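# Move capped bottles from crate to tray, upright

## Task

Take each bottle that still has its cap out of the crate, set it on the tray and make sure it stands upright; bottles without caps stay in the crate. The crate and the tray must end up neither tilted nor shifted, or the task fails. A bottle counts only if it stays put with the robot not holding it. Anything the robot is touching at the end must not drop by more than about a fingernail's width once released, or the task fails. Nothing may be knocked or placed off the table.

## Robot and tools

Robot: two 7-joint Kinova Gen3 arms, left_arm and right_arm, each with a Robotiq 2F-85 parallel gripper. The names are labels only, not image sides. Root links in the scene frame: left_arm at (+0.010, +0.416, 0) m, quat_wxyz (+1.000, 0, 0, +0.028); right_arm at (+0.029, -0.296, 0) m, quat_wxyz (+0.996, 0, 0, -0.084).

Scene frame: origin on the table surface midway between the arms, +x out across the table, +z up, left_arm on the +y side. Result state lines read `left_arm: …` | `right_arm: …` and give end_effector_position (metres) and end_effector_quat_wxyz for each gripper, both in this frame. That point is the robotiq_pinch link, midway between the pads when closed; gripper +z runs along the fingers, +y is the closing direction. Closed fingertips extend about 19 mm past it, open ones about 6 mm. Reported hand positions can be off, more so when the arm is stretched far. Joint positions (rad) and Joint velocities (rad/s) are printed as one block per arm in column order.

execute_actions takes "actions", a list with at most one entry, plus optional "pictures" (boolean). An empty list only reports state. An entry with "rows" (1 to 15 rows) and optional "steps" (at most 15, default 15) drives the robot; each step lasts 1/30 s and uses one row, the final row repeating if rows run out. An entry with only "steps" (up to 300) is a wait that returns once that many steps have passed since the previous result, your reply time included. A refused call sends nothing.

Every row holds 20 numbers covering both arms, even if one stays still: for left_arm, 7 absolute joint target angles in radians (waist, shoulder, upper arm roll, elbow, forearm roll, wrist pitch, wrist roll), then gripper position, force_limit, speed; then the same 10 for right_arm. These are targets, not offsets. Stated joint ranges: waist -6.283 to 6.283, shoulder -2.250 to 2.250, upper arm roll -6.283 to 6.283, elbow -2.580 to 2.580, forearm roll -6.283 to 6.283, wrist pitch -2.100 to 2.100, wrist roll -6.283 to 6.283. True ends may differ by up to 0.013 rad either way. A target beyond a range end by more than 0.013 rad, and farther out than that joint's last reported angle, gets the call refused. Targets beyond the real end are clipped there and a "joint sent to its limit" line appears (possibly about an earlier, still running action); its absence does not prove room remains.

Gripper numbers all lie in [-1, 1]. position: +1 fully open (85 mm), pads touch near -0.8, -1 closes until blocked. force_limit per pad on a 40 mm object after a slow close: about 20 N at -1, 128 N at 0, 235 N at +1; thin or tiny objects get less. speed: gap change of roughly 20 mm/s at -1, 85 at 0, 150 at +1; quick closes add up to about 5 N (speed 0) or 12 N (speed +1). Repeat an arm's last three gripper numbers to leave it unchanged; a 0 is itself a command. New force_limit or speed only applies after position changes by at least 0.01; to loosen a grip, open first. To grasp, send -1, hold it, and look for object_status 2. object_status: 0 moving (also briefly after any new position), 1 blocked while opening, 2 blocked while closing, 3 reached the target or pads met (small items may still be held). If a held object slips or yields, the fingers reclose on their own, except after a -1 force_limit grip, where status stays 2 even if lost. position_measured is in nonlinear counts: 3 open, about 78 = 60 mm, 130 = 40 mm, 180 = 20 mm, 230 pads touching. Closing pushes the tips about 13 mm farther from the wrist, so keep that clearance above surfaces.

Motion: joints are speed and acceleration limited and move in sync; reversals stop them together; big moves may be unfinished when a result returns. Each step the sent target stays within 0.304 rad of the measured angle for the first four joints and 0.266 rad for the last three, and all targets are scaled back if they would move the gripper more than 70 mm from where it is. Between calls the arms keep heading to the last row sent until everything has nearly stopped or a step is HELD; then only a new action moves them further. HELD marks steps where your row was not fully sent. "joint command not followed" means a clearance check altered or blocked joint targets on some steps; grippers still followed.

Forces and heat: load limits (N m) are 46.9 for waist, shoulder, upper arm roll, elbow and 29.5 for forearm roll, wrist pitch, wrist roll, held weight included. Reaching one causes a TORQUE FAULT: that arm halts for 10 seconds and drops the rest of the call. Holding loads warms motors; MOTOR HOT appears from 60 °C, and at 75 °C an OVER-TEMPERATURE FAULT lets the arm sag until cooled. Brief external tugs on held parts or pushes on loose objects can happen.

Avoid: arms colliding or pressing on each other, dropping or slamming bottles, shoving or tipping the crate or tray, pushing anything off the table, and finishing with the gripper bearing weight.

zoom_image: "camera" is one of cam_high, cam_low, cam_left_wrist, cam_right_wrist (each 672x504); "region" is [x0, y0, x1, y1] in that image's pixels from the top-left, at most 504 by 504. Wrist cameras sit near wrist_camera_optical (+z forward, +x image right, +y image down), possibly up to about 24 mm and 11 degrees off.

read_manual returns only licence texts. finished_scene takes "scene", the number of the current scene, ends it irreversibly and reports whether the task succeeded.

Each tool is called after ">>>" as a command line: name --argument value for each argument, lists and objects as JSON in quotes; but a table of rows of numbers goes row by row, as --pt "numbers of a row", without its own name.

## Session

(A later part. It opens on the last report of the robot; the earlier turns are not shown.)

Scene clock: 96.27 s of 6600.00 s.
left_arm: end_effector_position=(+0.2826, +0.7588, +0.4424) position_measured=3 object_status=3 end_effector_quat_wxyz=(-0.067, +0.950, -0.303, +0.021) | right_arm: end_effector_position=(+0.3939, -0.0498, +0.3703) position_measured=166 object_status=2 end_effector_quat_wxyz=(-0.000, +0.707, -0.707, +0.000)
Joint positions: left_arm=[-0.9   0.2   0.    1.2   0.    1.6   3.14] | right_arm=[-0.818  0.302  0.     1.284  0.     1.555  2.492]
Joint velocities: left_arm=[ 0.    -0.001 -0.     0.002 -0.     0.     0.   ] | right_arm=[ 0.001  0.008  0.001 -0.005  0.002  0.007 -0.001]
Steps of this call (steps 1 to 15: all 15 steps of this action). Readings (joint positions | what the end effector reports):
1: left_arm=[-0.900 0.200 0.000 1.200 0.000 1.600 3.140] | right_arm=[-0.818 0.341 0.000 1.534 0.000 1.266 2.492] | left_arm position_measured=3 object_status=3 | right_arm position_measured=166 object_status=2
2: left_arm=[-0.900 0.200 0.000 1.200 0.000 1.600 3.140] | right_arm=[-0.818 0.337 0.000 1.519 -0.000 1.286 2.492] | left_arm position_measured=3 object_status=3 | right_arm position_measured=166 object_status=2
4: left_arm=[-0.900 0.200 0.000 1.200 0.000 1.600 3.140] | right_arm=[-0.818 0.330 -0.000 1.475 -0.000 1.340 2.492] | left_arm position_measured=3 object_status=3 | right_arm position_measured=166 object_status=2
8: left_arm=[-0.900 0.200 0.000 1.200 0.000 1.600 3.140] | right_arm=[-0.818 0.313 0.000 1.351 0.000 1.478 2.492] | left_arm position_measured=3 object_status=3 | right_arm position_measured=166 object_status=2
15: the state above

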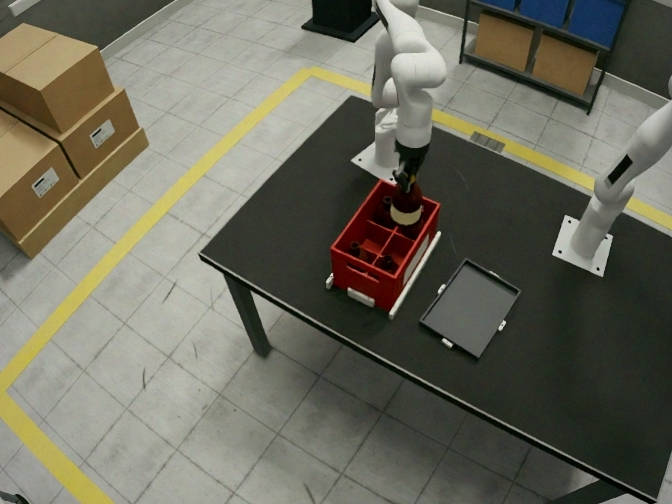

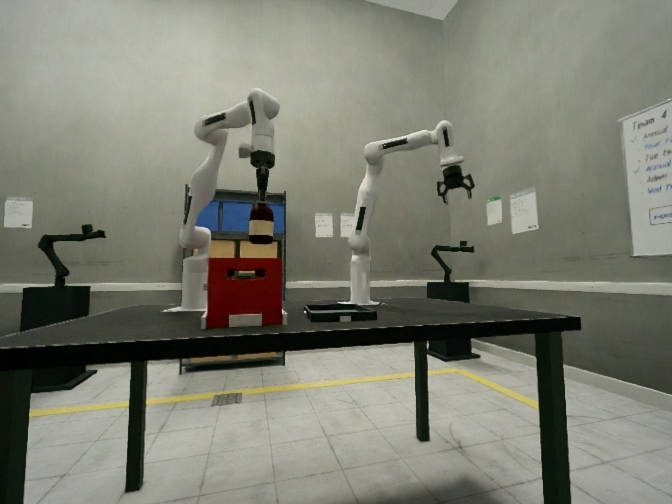

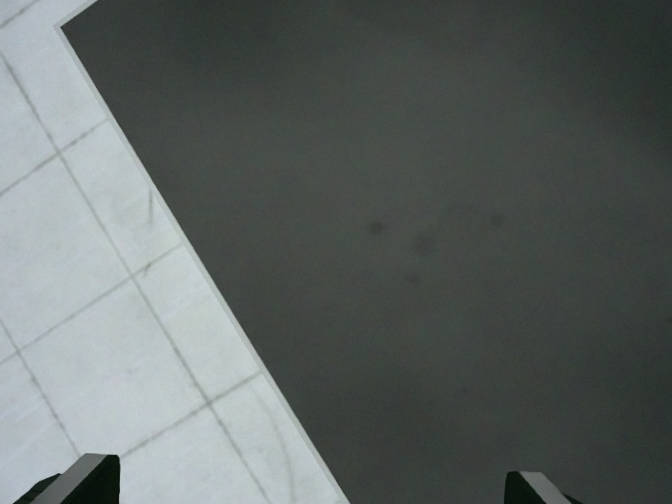

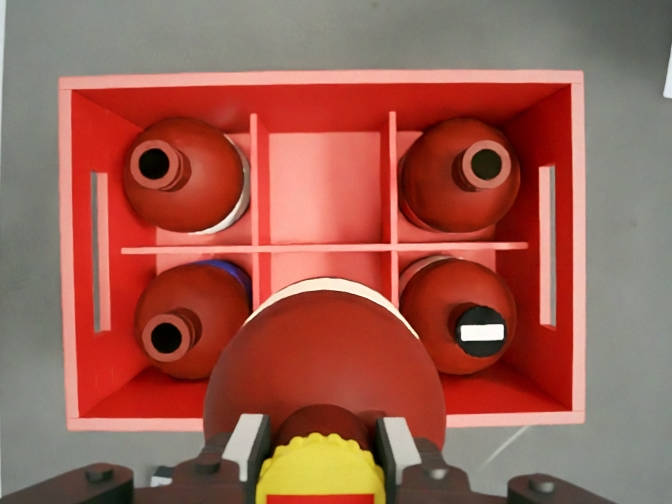

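>>> execute_actions --actions '[{"rows":[[-0.9,0.2,0,1.2,0,1.6,3.14,1,0,0,-1.043,0.515,0,0.96,0,1.667,2.267,-1,-0.5,0]],"steps":13}]' --pictures false

>>> execute_actions --actions '[{"rows":[[-0.9,0.2,0,1.2,0,1.6,3.14,1,0,0,-1.043,0.854,0,0.558,0,1.73,2.267,-1,-0.5,0]]}]' --pictures false

>>> execute_actions --actions '[{"rows":[[-0.9,0.2,0,1.2,0,1.6,3.14,1,0,0,-1.043,0.872,0,0.938,0,1.332,2.267,-1,-0.5,0]]}]' --pictures false

>>> execute_actions --actions '[{"steps":15}]'

Scene clock: 112.67 s of 6600.00 s.
left_arm: end_effector_position=(+0.2826, +0.7588, +0.4424) position_measured=3 object_status=3 end_effector_quat_wxyz=(-0.067, +0.950, -0.303, +0.021) | right_arm: end_effector_position=(+0.3858, +0.0699, +0.3708) position_measured=166 object_status=2 end_effector_quat_wxyz=(-0.000, +0.707, -0.707, -0.001)
Joint positions: left_arm=[-0.9   0.2   0.    1.2   0.    1.6   3.14] | right_arm=[-1.013  0.487 -0.001  1.003 -0.001  1.651  2.296]
Joint velocities: left_arm=[ 0.001 -0.001  0.    -0.001 -0.     0.    -0.   ] | right_arm=[-0.39   0.352 -0.022 -0.599 -0.015  0.201 -0.417]
Steps of this call (steps 1 to 15: the robot went on to your last target; steps 16 to 90: nothing new was sent; then 12.97 s passed at rest; steps 91 to 103: all 13 steps of this action). Readings (joint positions | what the end effector reports):
91: left_arm=[-0.900 0.200 0.000 1.200 0.000 1.600 3.140] | right_arm=[-0.819 0.304 0.000 1.283 0.000 1.555 2.492] | left_arm position_measured=3 object_status=3 | right_arm position_measured=166 object_status=2
92: left_arm=[-0.900 0.200 0.000 1.200 0.000 1.600 3.140] | right_arm=[-0.824 0.308 0.001 1.278 0.001 1.558 2.488] | left_arm position_measured=3 object_status=3 | right_arm position_measured=166 object_status=2
94: left_arm=[-0.900 0.200 0.000 1.200 0.000 1.600 3.140] | right_arm=[-0.845 0.328 0.002 1.252 0.002 1.568 2.470] | left_arm position_measured=3 object_status=3 | right_arm position_measured=166 object_status=2
98: left_arm=[-0.900 0.200 0.000 1.200 0.000 1.600 3.140] | right_arm=[-0.922 0.403 0.002 1.142 0.001 1.606 2.391] | left_arm position_measured=3 object_status=3 | right_arm position_measured=166 object_status=2
103: the state above

Scene clock: 113.17 s of 6600.00 s.
left_arm: end_effector_position=(+0.2826, +0.7588, +0.4424) position_measured=3 object_status=3 end_effector_quat_wxyz=(-0.067, +0.950, -0.303, +0.021) | right_arm: end_effector_position=(+0.4479, +0.1670, +0.3041) position_measured=166 object_status=2 end_effector_quat_wxyz=(-0.001, +0.707, -0.707, -0.001)
Joint positions: left_arm=[-0.9   0.2   0.    1.2   0.    1.6   3.14] | right_arm=[-1.043  0.838 -0.001  0.575 -0.     1.727  2.267]
Joint velocities: left_arm=[ 0.001  0.    -0.    -0.    -0.     0.     0.   ] | right_arm=[-0.015  0.261  0.001 -0.35   0.003  0.049 -0.006]
Steps of this call (steps 1 to 15: all 15 steps of this action). Readings (joint positions | what the end effector reports):
1: left_arm=[-0.900 0.200 0.000 1.200 0.000 1.600 3.140] | right_arm=[-1.024 0.499 -0.002 0.984 -0.002 1.658 2.284] | left_arm position_measured=3 object_status=3 | right_arm position_measured=166 object_status=2
2: left_arm=[-0.900 0.200 0.000 1.200 0.000 1.600 3.140] | right_arm=[-1.031 0.514 -0.003 0.962 -0.002 1.666 2.277] | left_arm position_measured=3 object_status=3 | right_arm position_measured=166 object_status=2
4: left_arm=[-0.900 0.200 0.000 1.200 0.000 1.600 3.140] | right_arm=[-1.033 0.563 -0.002 0.903 -0.002 1.681 2.274] | left_arm position_measured=3 object_status=3 | right_arm position_measured=166 object_status=2
8: left_arm=[-0.900 0.200 0.000 1.200 0.000 1.600 3.140] | right_arm=[-1.036 0.689 -0.000 0.769 -0.000 1.702 2.271] | left_arm position_measured=3 object_status=3 | right_arm position_measured=166 object_status=2
15: the state above

Scene clock: 113.67 s of 6600.00 s.
left_arm: end_effector_position=(+0.2826, +0.7588, +0.4424) position_measured=3 object_status=3 end_effector_quat_wxyz=(-0.067, +0.950, -0.303, +0.021) | right_arm: end_effector_position=(+0.4518, +0.1711, +0.1862) position_measured=166 object_status=2 end_effector_quat_wxyz=(+0.002, +0.707, -0.707, +0.000)
Joint positions: left_arm=[-0.9   0.2   0.    1.2   0.    1.6   3.14] | right_arm=[-1.043  0.871  0.     0.887  0.     1.388  2.267]
Joint velocities: left_arm=[ 0.001  0.    -0.    -0.    -0.     0.     0.   ] | right_arm=[ 0.006  0.057  0.006  0.685  0.004 -0.724 -0.   ]
Steps of this call (steps 1 to 15: all 15 steps of this action). Readings (joint positions | what the end effector reports):
1: left_arm=[-0.900 0.200 0.000 1.200 0.000 1.600 3.140] | right_arm=[-1.043 0.845 -0.000 0.566 -0.000 1.727 2.267] | left_arm position_measured=3 object_status=3 | right_arm position_measured=166 object_status=2
2: left_arm=[-0.900 0.200 0.000 1.200 0.000 1.600 3.140] | right_arm=[-1.043 0.848 -0.000 0.563 -0.000 1.724 2.267] | left_arm position_measured=3 object_status=3 | right_arm position_measured=166 object_status=2
4: left_arm=[-0.900 0.200 0.000 1.200 0.000 1.600 3.140] | right_arm=[-1.043 0.851 0.000 0.572 0.000 1.705 2.267] | left_arm position_measured=3 object_status=3 | right_arm position_measured=166 object_status=2
8: left_arm=[-0.900 0.200 0.000 1.200 0.000 1.600 3.140] | right_arm=[-1.043 0.856 0.000 0.661 0.000 1.611 2.267] | left_arm position_measured=3 object_status=3 | right_arm position_measured=166 object_status=2
15: the state above

Scene clock: 114.17 s of 6600.00 s.
left_arm: end_effector_position=(+0.2826, +0.7588, +0.4424) position_measured=3 object_status=3 end_effector_quat_wxyz=(-0.067, +0.950, -0.303, +0.021) | right_arm: end_effector_position=(+0.4503, +0.1697, +0.1697) position_measured=166 object_status=2 end_effector_quat_wxyz=(+0.000, +0.707, -0.707, -0.000)
Joint positions: left_arm=[-0.9   0.2   0.    1.2   0.    1.6   3.14] | right_arm=[-1.043  0.872 -0.     0.938 -0.     1.332  2.267]
Joint velocities: left_arm=[ 0.    -0.001  0.     0.001  0.001 -0.     0.   ] | right_arm=[-0.001 -0.001 -0.001 -0.    -0.001 -0.001 -0.   ]
Steps of this call (steps 1 to 15: the robot went on to your last target). Readings (joint positions | what the end effector reports):
1: left_arm=[-0.900 0.200 0.000 1.200 0.000 1.600 3.140] | right_arm=[-1.043 0.873 0.000 0.907 0.000 1.366 2.267] | left_arm position_measured=3 object_status=3 | right_arm position_measured=166 object_status=2
2: left_arm=[-0.900 0.200 0.000 1.200 0.000 1.600 3.140] | right_arm=[-1.043 0.874 0.000 0.922 0.000 1.350 2.267] | left_arm position_measured=3 object_status=3 | right_arm position_measured=166 object_status=2
4: left_arm=[-0.900 0.200 0.000 1.200 0.000 1.600 3.140] | right_arm=[-1.043 0.875 -0.000 0.936 -0.000 1.334 2.267] | left_arm position_measured=3 object_status=3 | right_arm position_measured=166 object_status=2
8: left_arm=[-0.900 0.200 -0.000 1.200 0.000 1.600 3.140] | right_arm=[-1.043 0.873 -0.000 0.938 -0.000 1.332 2.267] | left_arm position_measured=3 object_status=3 | right_arm position_measured=166 object_status=2
15: the state above

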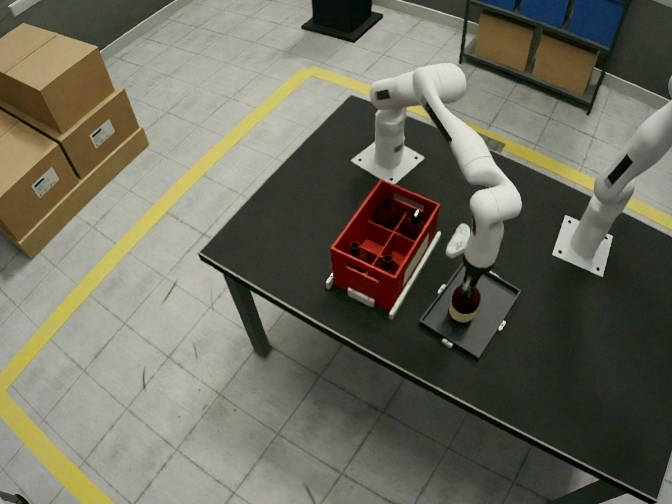

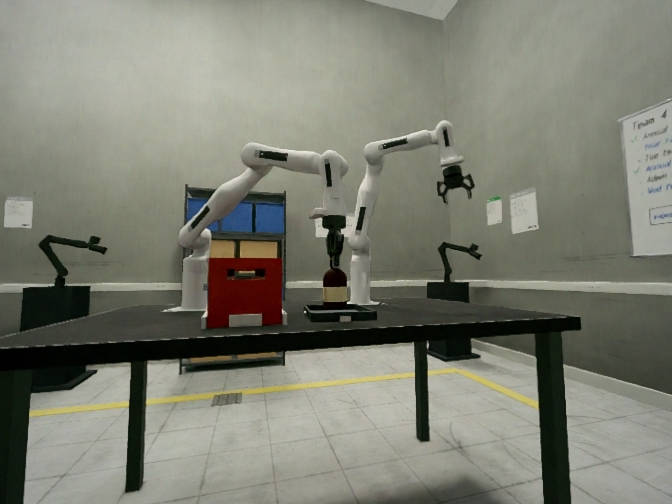

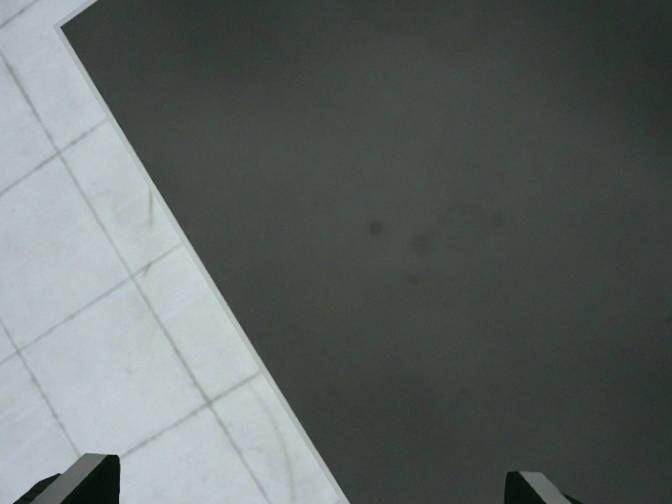

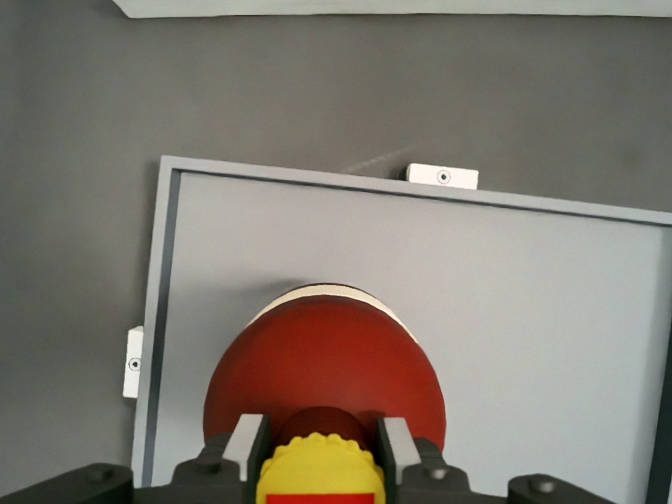

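>>> execute_actions --actions '[{"rows":[[-0.9,0.2,0,1.2,0,1.6,3.14,1,0,0,-1.043,0.886,0,0.971,0,1.285,2.267,-1,-0.5,0]]}]' --pictures false

>>> execute_actions --actions '[{"rows":[[-0.9,0.2,0,1.2,0,1.6,3.14,1,0,0,-1.043,0.886,0,0.971,0,1.285,2.267,0.1,-0.5,0]]}]' --pictures false

>>> execute_actions --actions '[{"rows":[[-0.9,0.2,0,1.2,0,1.6,3.14,1,0,0,-1.043,0.854,0,0.558,0,1.73,2.267,0.1,-0.5,0]]}]' --pictures false

>>> execute_actions --actions '[{"rows":[[-0.9,0.2,0,1.2,0,1.6,3.14,1,0,0,-0.949,0.178,0,1.742,0,1.222,1.575,0.1,-0.5,0]]}]' --pictures false

>>> execute_actions --actions '[{"steps":35}]' --pictures false

>>> execute_actions --actions '[{"rows":[[-0.9,0.2,0,1.2,0,1.6,3.14,1,0,0,-0.949,0.255,0,1.89,0,0.997,1.575,0.1,-0.5,0]]}]'

Scene clock: 141.93 s of 6600.00 s.
left_arm: end_effector_position=(+0.2826, +0.7588, +0.4424) position_measured=3 object_status=3 end_effector_quat_wxyz=(-0.067, +0.950, -0.303, +0.021) | right_arm: end_effector_position=(+0.4503, +0.1696, +0.1509) position_measured=166 object_status=2 end_effector_quat_wxyz=(+0.000, +0.707, -0.707, +0.000)
Joint positions: left_arm=[-0.9   0.2   0.    1.2   0.    1.6   3.14] | right_arm=[-1.043  0.886  0.     0.971 -0.     1.285  2.267]
Joint velocities: left_arm=[-0.001  0.     0.     0.002  0.001  0.    -0.   ] | right_arm=[-0.001 -0.001 -0.001 -0.001  0.001 -0.001  0.   ]
Steps of this call (steps 1 to 15: the robot went on to your last target; steps 16 to 140: nothing new was sent; then 22.60 s passed at rest; steps 141 to 155: all 15 steps of this action). Readings (joint positions | what the end effector reports):
141: left_arm=[-0.900 0.200 0.000 1.200 0.000 1.600 3.140] | right_arm=[-1.043 0.872 0.000 0.939 -0.000 1.331 2.267] | left_arm position_measured=3 object_status=3 | right_arm position_measured=166 object_status=2
142: left_arm=[-0.900 0.200 0.000 1.200 0.000 1.600 3.140] | right_arm=[-1.043 0.874 0.000 0.943 -0.000 1.325 2.267] | left_arm position_measured=3 object_status=3 | right_arm position_measured=166 object_status=2
144: left_arm=[-0.900 0.200 0.000 1.200 0.000 1.600 3.140] | right_arm=[-1.043 0.881 0.000 0.960 0.000 1.299 2.267] | left_arm position_measured=3 object_status=3 | right_arm position_measured=166 object_status=2
148: left_arm=[-0.900 0.200 0.000 1.200 0.000 1.600 3.140] | right_arm=[-1.043 0.886 -0.000 0.971 -0.000 1.286 2.267] | left_arm position_measured=3 object_status=3 | right_arm position_measured=166 object_status=2
155: the state above

Scene clock: 142.43 s of 6600.00 s.
left_arm: end_effector_position=(+0.2826, +0.7588, +0.4424) position_measured=3 object_status=3 end_effector_quat_wxyz=(-0.067, +0.950, -0.303, +0.021) | right_arm: end_effector_position=(+0.4502, +0.1696, +0.1510) position_measured=117 object_status=0 end_effector_quat_wxyz=(+0.000, +0.707, -0.707, +0.000)
Joint positions: left_arm=[-0.9   0.2   0.    1.2   0.    1.6   3.14] | right_arm=[-1.043  0.886 -0.     0.971 -0.     1.285  2.267]
Joint velocities: left_arm=[ 0.    -0.001  0.    -0.    -0.    -0.    -0.   ] | right_arm=[-0.     0.001  0.    -0.     0.001 -0.    -0.   ]
Steps of this call (steps 1 to 15: all 15 steps of this action). Readings (joint positions | what the end effector reports):
1: left_arm=[-0.900 0.200 0.000 1.200 0.000 1.600 3.140] | right_arm=[-1.043 0.886 -0.000 0.971 -0.000 1.285 2.267] | left_arm position_measured=3 object_status=3 | right_arm position_measured=166 object_status=0
2: left_arm=[-0.900 0.200 0.000 1.200 0.000 1.600 3.140] | right_arm=[-1.043 0.886 -0.000 0.971 -0.000 1.285 2.267] | left_arm position_measured=3 object_status=3 | right_arm position_measured=166 object_status=0
4: left_arm=[-0.900 0.200 0.000 1.200 0.000 1.600 3.140] | right_arm=[-1.043 0.885 -0.000 0.970 -0.000 1.285 2.267] | left_arm position_measured=3 object_status=3 | right_arm position_measured=155 object_status=0
8: left_arm=[-0.900 0.200 0.000 1.200 0.000 1.600 3.140] | right_arm=[-1.043 0.885 0.000 0.970 0.000 1.285 2.267] | left_arm position_measured=3 object_status=3 | right_arm position_measured=127 object_status=0
15: the state above

Scene clock: 142.93 s of 6600.00 s.
left_arm: end_effector_position=(+0.2826, +0.7588, +0.4424) position_measured=3 object_status=3 end_effector_quat_wxyz=(-0.067, +0.950, -0.303, +0.021) | right_arm: end_effector_position=(+0.4554, +0.1758, +0.2823) position_measured=117 object_status=3 end_effector_quat_wxyz=(-0.008, +0.707, -0.707, -0.001)
Joint positions: left_arm=[-0.9   0.2   0.    1.2   0.    1.6   3.14] | right_arm=[-1.043  0.857  0.     0.608  0.     1.661  2.267]
Joint velocities: left_arm=[ 0.001  0.001  0.     0.001  0.001  0.    -0.   ] | right_arm=[ 0.    -0.067  0.001 -0.663  0.001  0.909 -0.001]
Steps of this call (steps 1 to 15: all 15 steps of this action). Readings (joint positions | what the end effector reports):
1: left_arm=[-0.900 0.200 0.000 1.200 0.000 1.600 3.140] | right_arm=[-1.043 0.886 -0.000 0.970 -0.000 1.286 2.267] | left_arm position_measured=3 object_status=3 | right_arm position_measured=117 object_status=0
2: left_arm=[-0.900 0.200 0.000 1.200 0.000 1.600 3.140] | right_arm=[-1.043 0.886 -0.000 0.966 -0.000 1.290 2.267] | left_arm position_measured=3 object_status=3 | right_arm position_measured=117 object_status=0
4: left_arm=[-0.900 0.200 0.000 1.200 0.000 1.600 3.140] | right_arm=[-1.043 0.884 -0.000 0.940 -0.000 1.313 2.267] | left_arm position_measured=3 object_status=3 | right_arm position_measured=117 object_status=0
8: left_arm=[-0.900 0.200 0.000 1.200 0.000 1.600 3.140] | right_arm=[-1.043 0.875 -0.000 0.825 -0.000 1.413 2.267] | left_arm position_measured=3 object_status=3 | right_arm position_measured=117 object_status=3
15: the state above

Scene clock: 143.43 s of 6600.00 s.
left_arm: end_effector_position=(+0.2826, +0.7588, +0.4424) position_measured=3 object_status=3 end_effector_quat_wxyz=(-0.067, +0.950, -0.303, +0.021) | right_arm: end_effector_position=(+0.4733, +0.1265, +0.4471) position_measured=117 object_status=3 end_effector_quat_wxyz=(+0.184, -0.546, +0.817, +0.039)
Joint positions: left_arm=[-0.9   0.2   0.    1.2   0.    1.6   3.14] | right_arm=[-0.969  0.476  0.     0.846  0.     1.441  1.949]
Joint velocities: left_arm=[ 0.001 -0.    -0.    -0.    -0.     0.     0.   ] | right_arm=[ 0.095 -1.08  -0.     1.074 -0.001 -0.93  -0.944]
Steps of this call (steps 1 to 15: all 15 steps of this action). Readings (joint positions | what the end effector reports):
1: left_arm=[-0.900 0.200 0.000 1.200 0.000 1.600 3.140] | right_arm=[-1.043 0.854 0.000 0.589 -0.000 1.688 2.267] | left_arm position_measured=3 object_status=3 | right_arm position_measured=117 object_status=3
2: left_arm=[-0.900 0.200 0.000 1.200 0.000 1.600 3.140] | right_arm=[-1.041 0.848 -0.000 0.576 -0.000 1.705 2.263] | left_arm position_measured=3 object_status=3 | right_arm position_measured=117 object_status=3
4: left_arm=[-0.900 0.200 0.000 1.200 -0.000 1.600 3.140] | right_arm=[-1.034 0.822 -0.001 0.565 -0.000 1.710 2.245] | left_arm position_measured=3 object_status=3 | right_arm position_measured=117 object_status=3
8: left_arm=[-0.900 0.200 0.000 1.200 0.000 1.600 3.140] | right_arm=[-1.006 0.718 -0.000 0.612 -0.000 1.652 2.160] | left_arm position_measured=3 object_status=3 | right_arm position_measured=117 object_status=3
15: the state above

Scene clock: 144.60 s of 6600.00 s.
left_arm: end_effector_position=(+0.2826, +0.7588, +0.4424) position_measured=3 object_status=3 end_effector_quat_wxyz=(-0.067, +0.950, -0.303, +0.021) | right_arm: end_effector_position=(+0.3090, -0.0533, +0.2799) position_measured=117 object_status=3 end_effector_quat_wxyz=(-0.000, -0.382, +0.924, -0.000)
Joint positions: left_arm=[-0.9   0.2   0.    1.2   0.    1.6   3.14] | right_arm=[-0.949  0.178  0.     1.742 -0.     1.222  1.575]
Joint velocities: left_arm=[-0.001 -0.     0.     0.     0.    -0.     0.   ] | right_arm=[-0.    -0.005  0.     0.002 -0.    -0.    -0.   ]
Steps of this call (steps 1 to 35: the robot went on to your last target). Readings (joint positions | what the end effector reports):
1: left_arm=[-0.900 0.200 0.000 1.200 0.000 1.600 3.140] | right_arm=[-0.966 0.440 0.000 0.882 0.000 1.410 1.917] | left_arm position_measured=3 object_status=3 | right_arm position_measured=117 object_status=3
2: left_arm=[-0.900 0.200 0.000 1.200 0.000 1.600 3.140] | right_arm=[-0.964 0.403 0.000 0.919 0.000 1.382 1.885] | left_arm position_measured=3 object_status=3 | right_arm position_measured=117 object_status=3
4: left_arm=[-0.900 0.200 0.000 1.200 0.000 1.600 3.140] | right_arm=[-0.959 0.333 0.000 1.000 0.000 1.331 1.813] | left_arm position_measured=3 object_status=3 | right_arm position_measured=117 object_status=3
8: left_arm=[-0.900 0.200 0.000 1.200 0.000 1.600 3.140] | right_arm=[-0.953 0.242 0.000 1.166 0.000 1.265 1.679] | left_arm position_measured=3 object_status=3 | right_arm position_measured=117 object_status=3
35: the state above

Scene clock: 145.10 s of 6600.00 s.
left_arm: end_effector_position=(+0.2826, +0.7588, +0.4424) position_measured=3 object_status=3 end_effector_quat_wxyz=(-0.067, +0.950, -0.303, +0.021) | right_arm: end_effector_position=(+0.3092, -0.0531, +0.2103) position_measured=117 object_status=3 end_effector_quat_wxyz=(+0.000, -0.382, +0.924, +0.000)
Joint positions: left_arm=[-0.9   0.2   0.    1.2   0.    1.6   3.14] | right_arm=[-0.949  0.254 -0.     1.89   0.     0.997  1.575]
Joint velocities: left_arm=[ 0.002  0.001  0.    -0.001 -0.     0.    -0.   ] | right_arm=[ 0.     0.007  0.     0.003  0.    -0.002 -0.001]
Steps of this call (steps 1 to 15: all 15 steps of this action). Readings (joint positions | what the end effector reports):
1: left_arm=[-0.900 0.200 0.000 1.200 0.000 1.600 3.140] | right_arm=[-0.949 0.179 0.000 1.743 -0.000 1.221 1.575] | left_arm position_measured=3 object_status=3 | right_arm position_measured=117 object_status=3
2: left_arm=[-0.900 0.200 0.000 1.200 0.000 1.600 3.140] | right_arm=[-0.949 0.182 0.000 1.747 0.000 1.214 1.575] | left_arm position_measured=3 object_status=3 | right_arm position_measured=117 object_status=3
4: left_arm=[-0.900 0.200 0.000 1.200 0.000 1.600 3.140] | right_arm=[-0.949 0.196 0.000 1.773 0.000 1.175 1.575] | left_arm position_measured=3 object_status=3 | right_arm position_measured=117 object_status=3
8: left_arm=[-0.900 0.200 0.000 1.200 0.000 1.600 3.140] | right_arm=[-0.949 0.242 -0.000 1.863 -0.000 1.039 1.575] | left_arm position_measured=3 object_status=3 | right_arm position_measured=117 object_status=3
15: the state above

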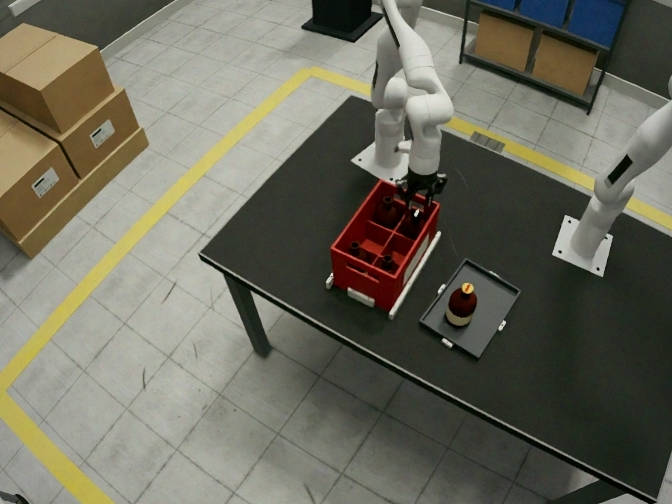

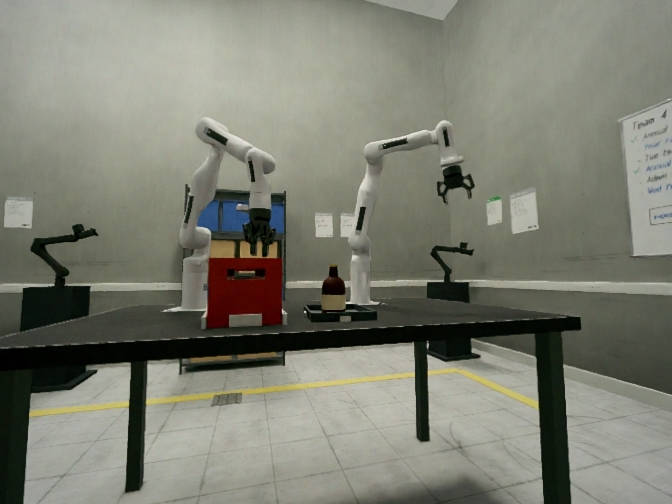

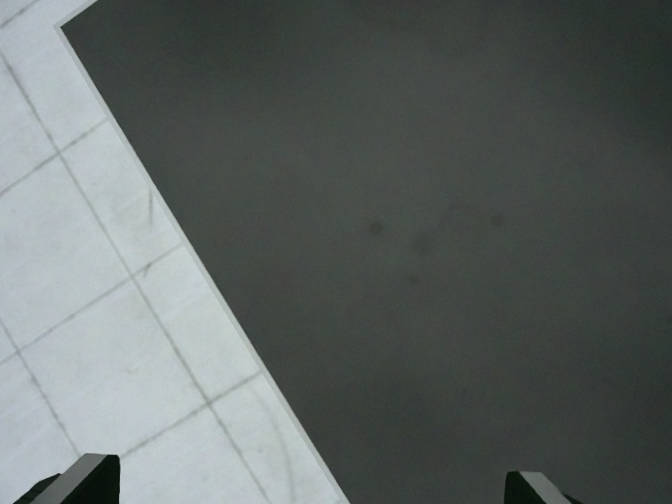

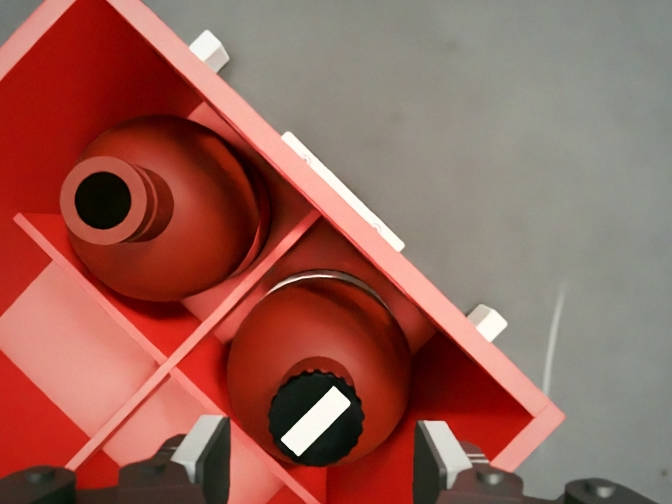

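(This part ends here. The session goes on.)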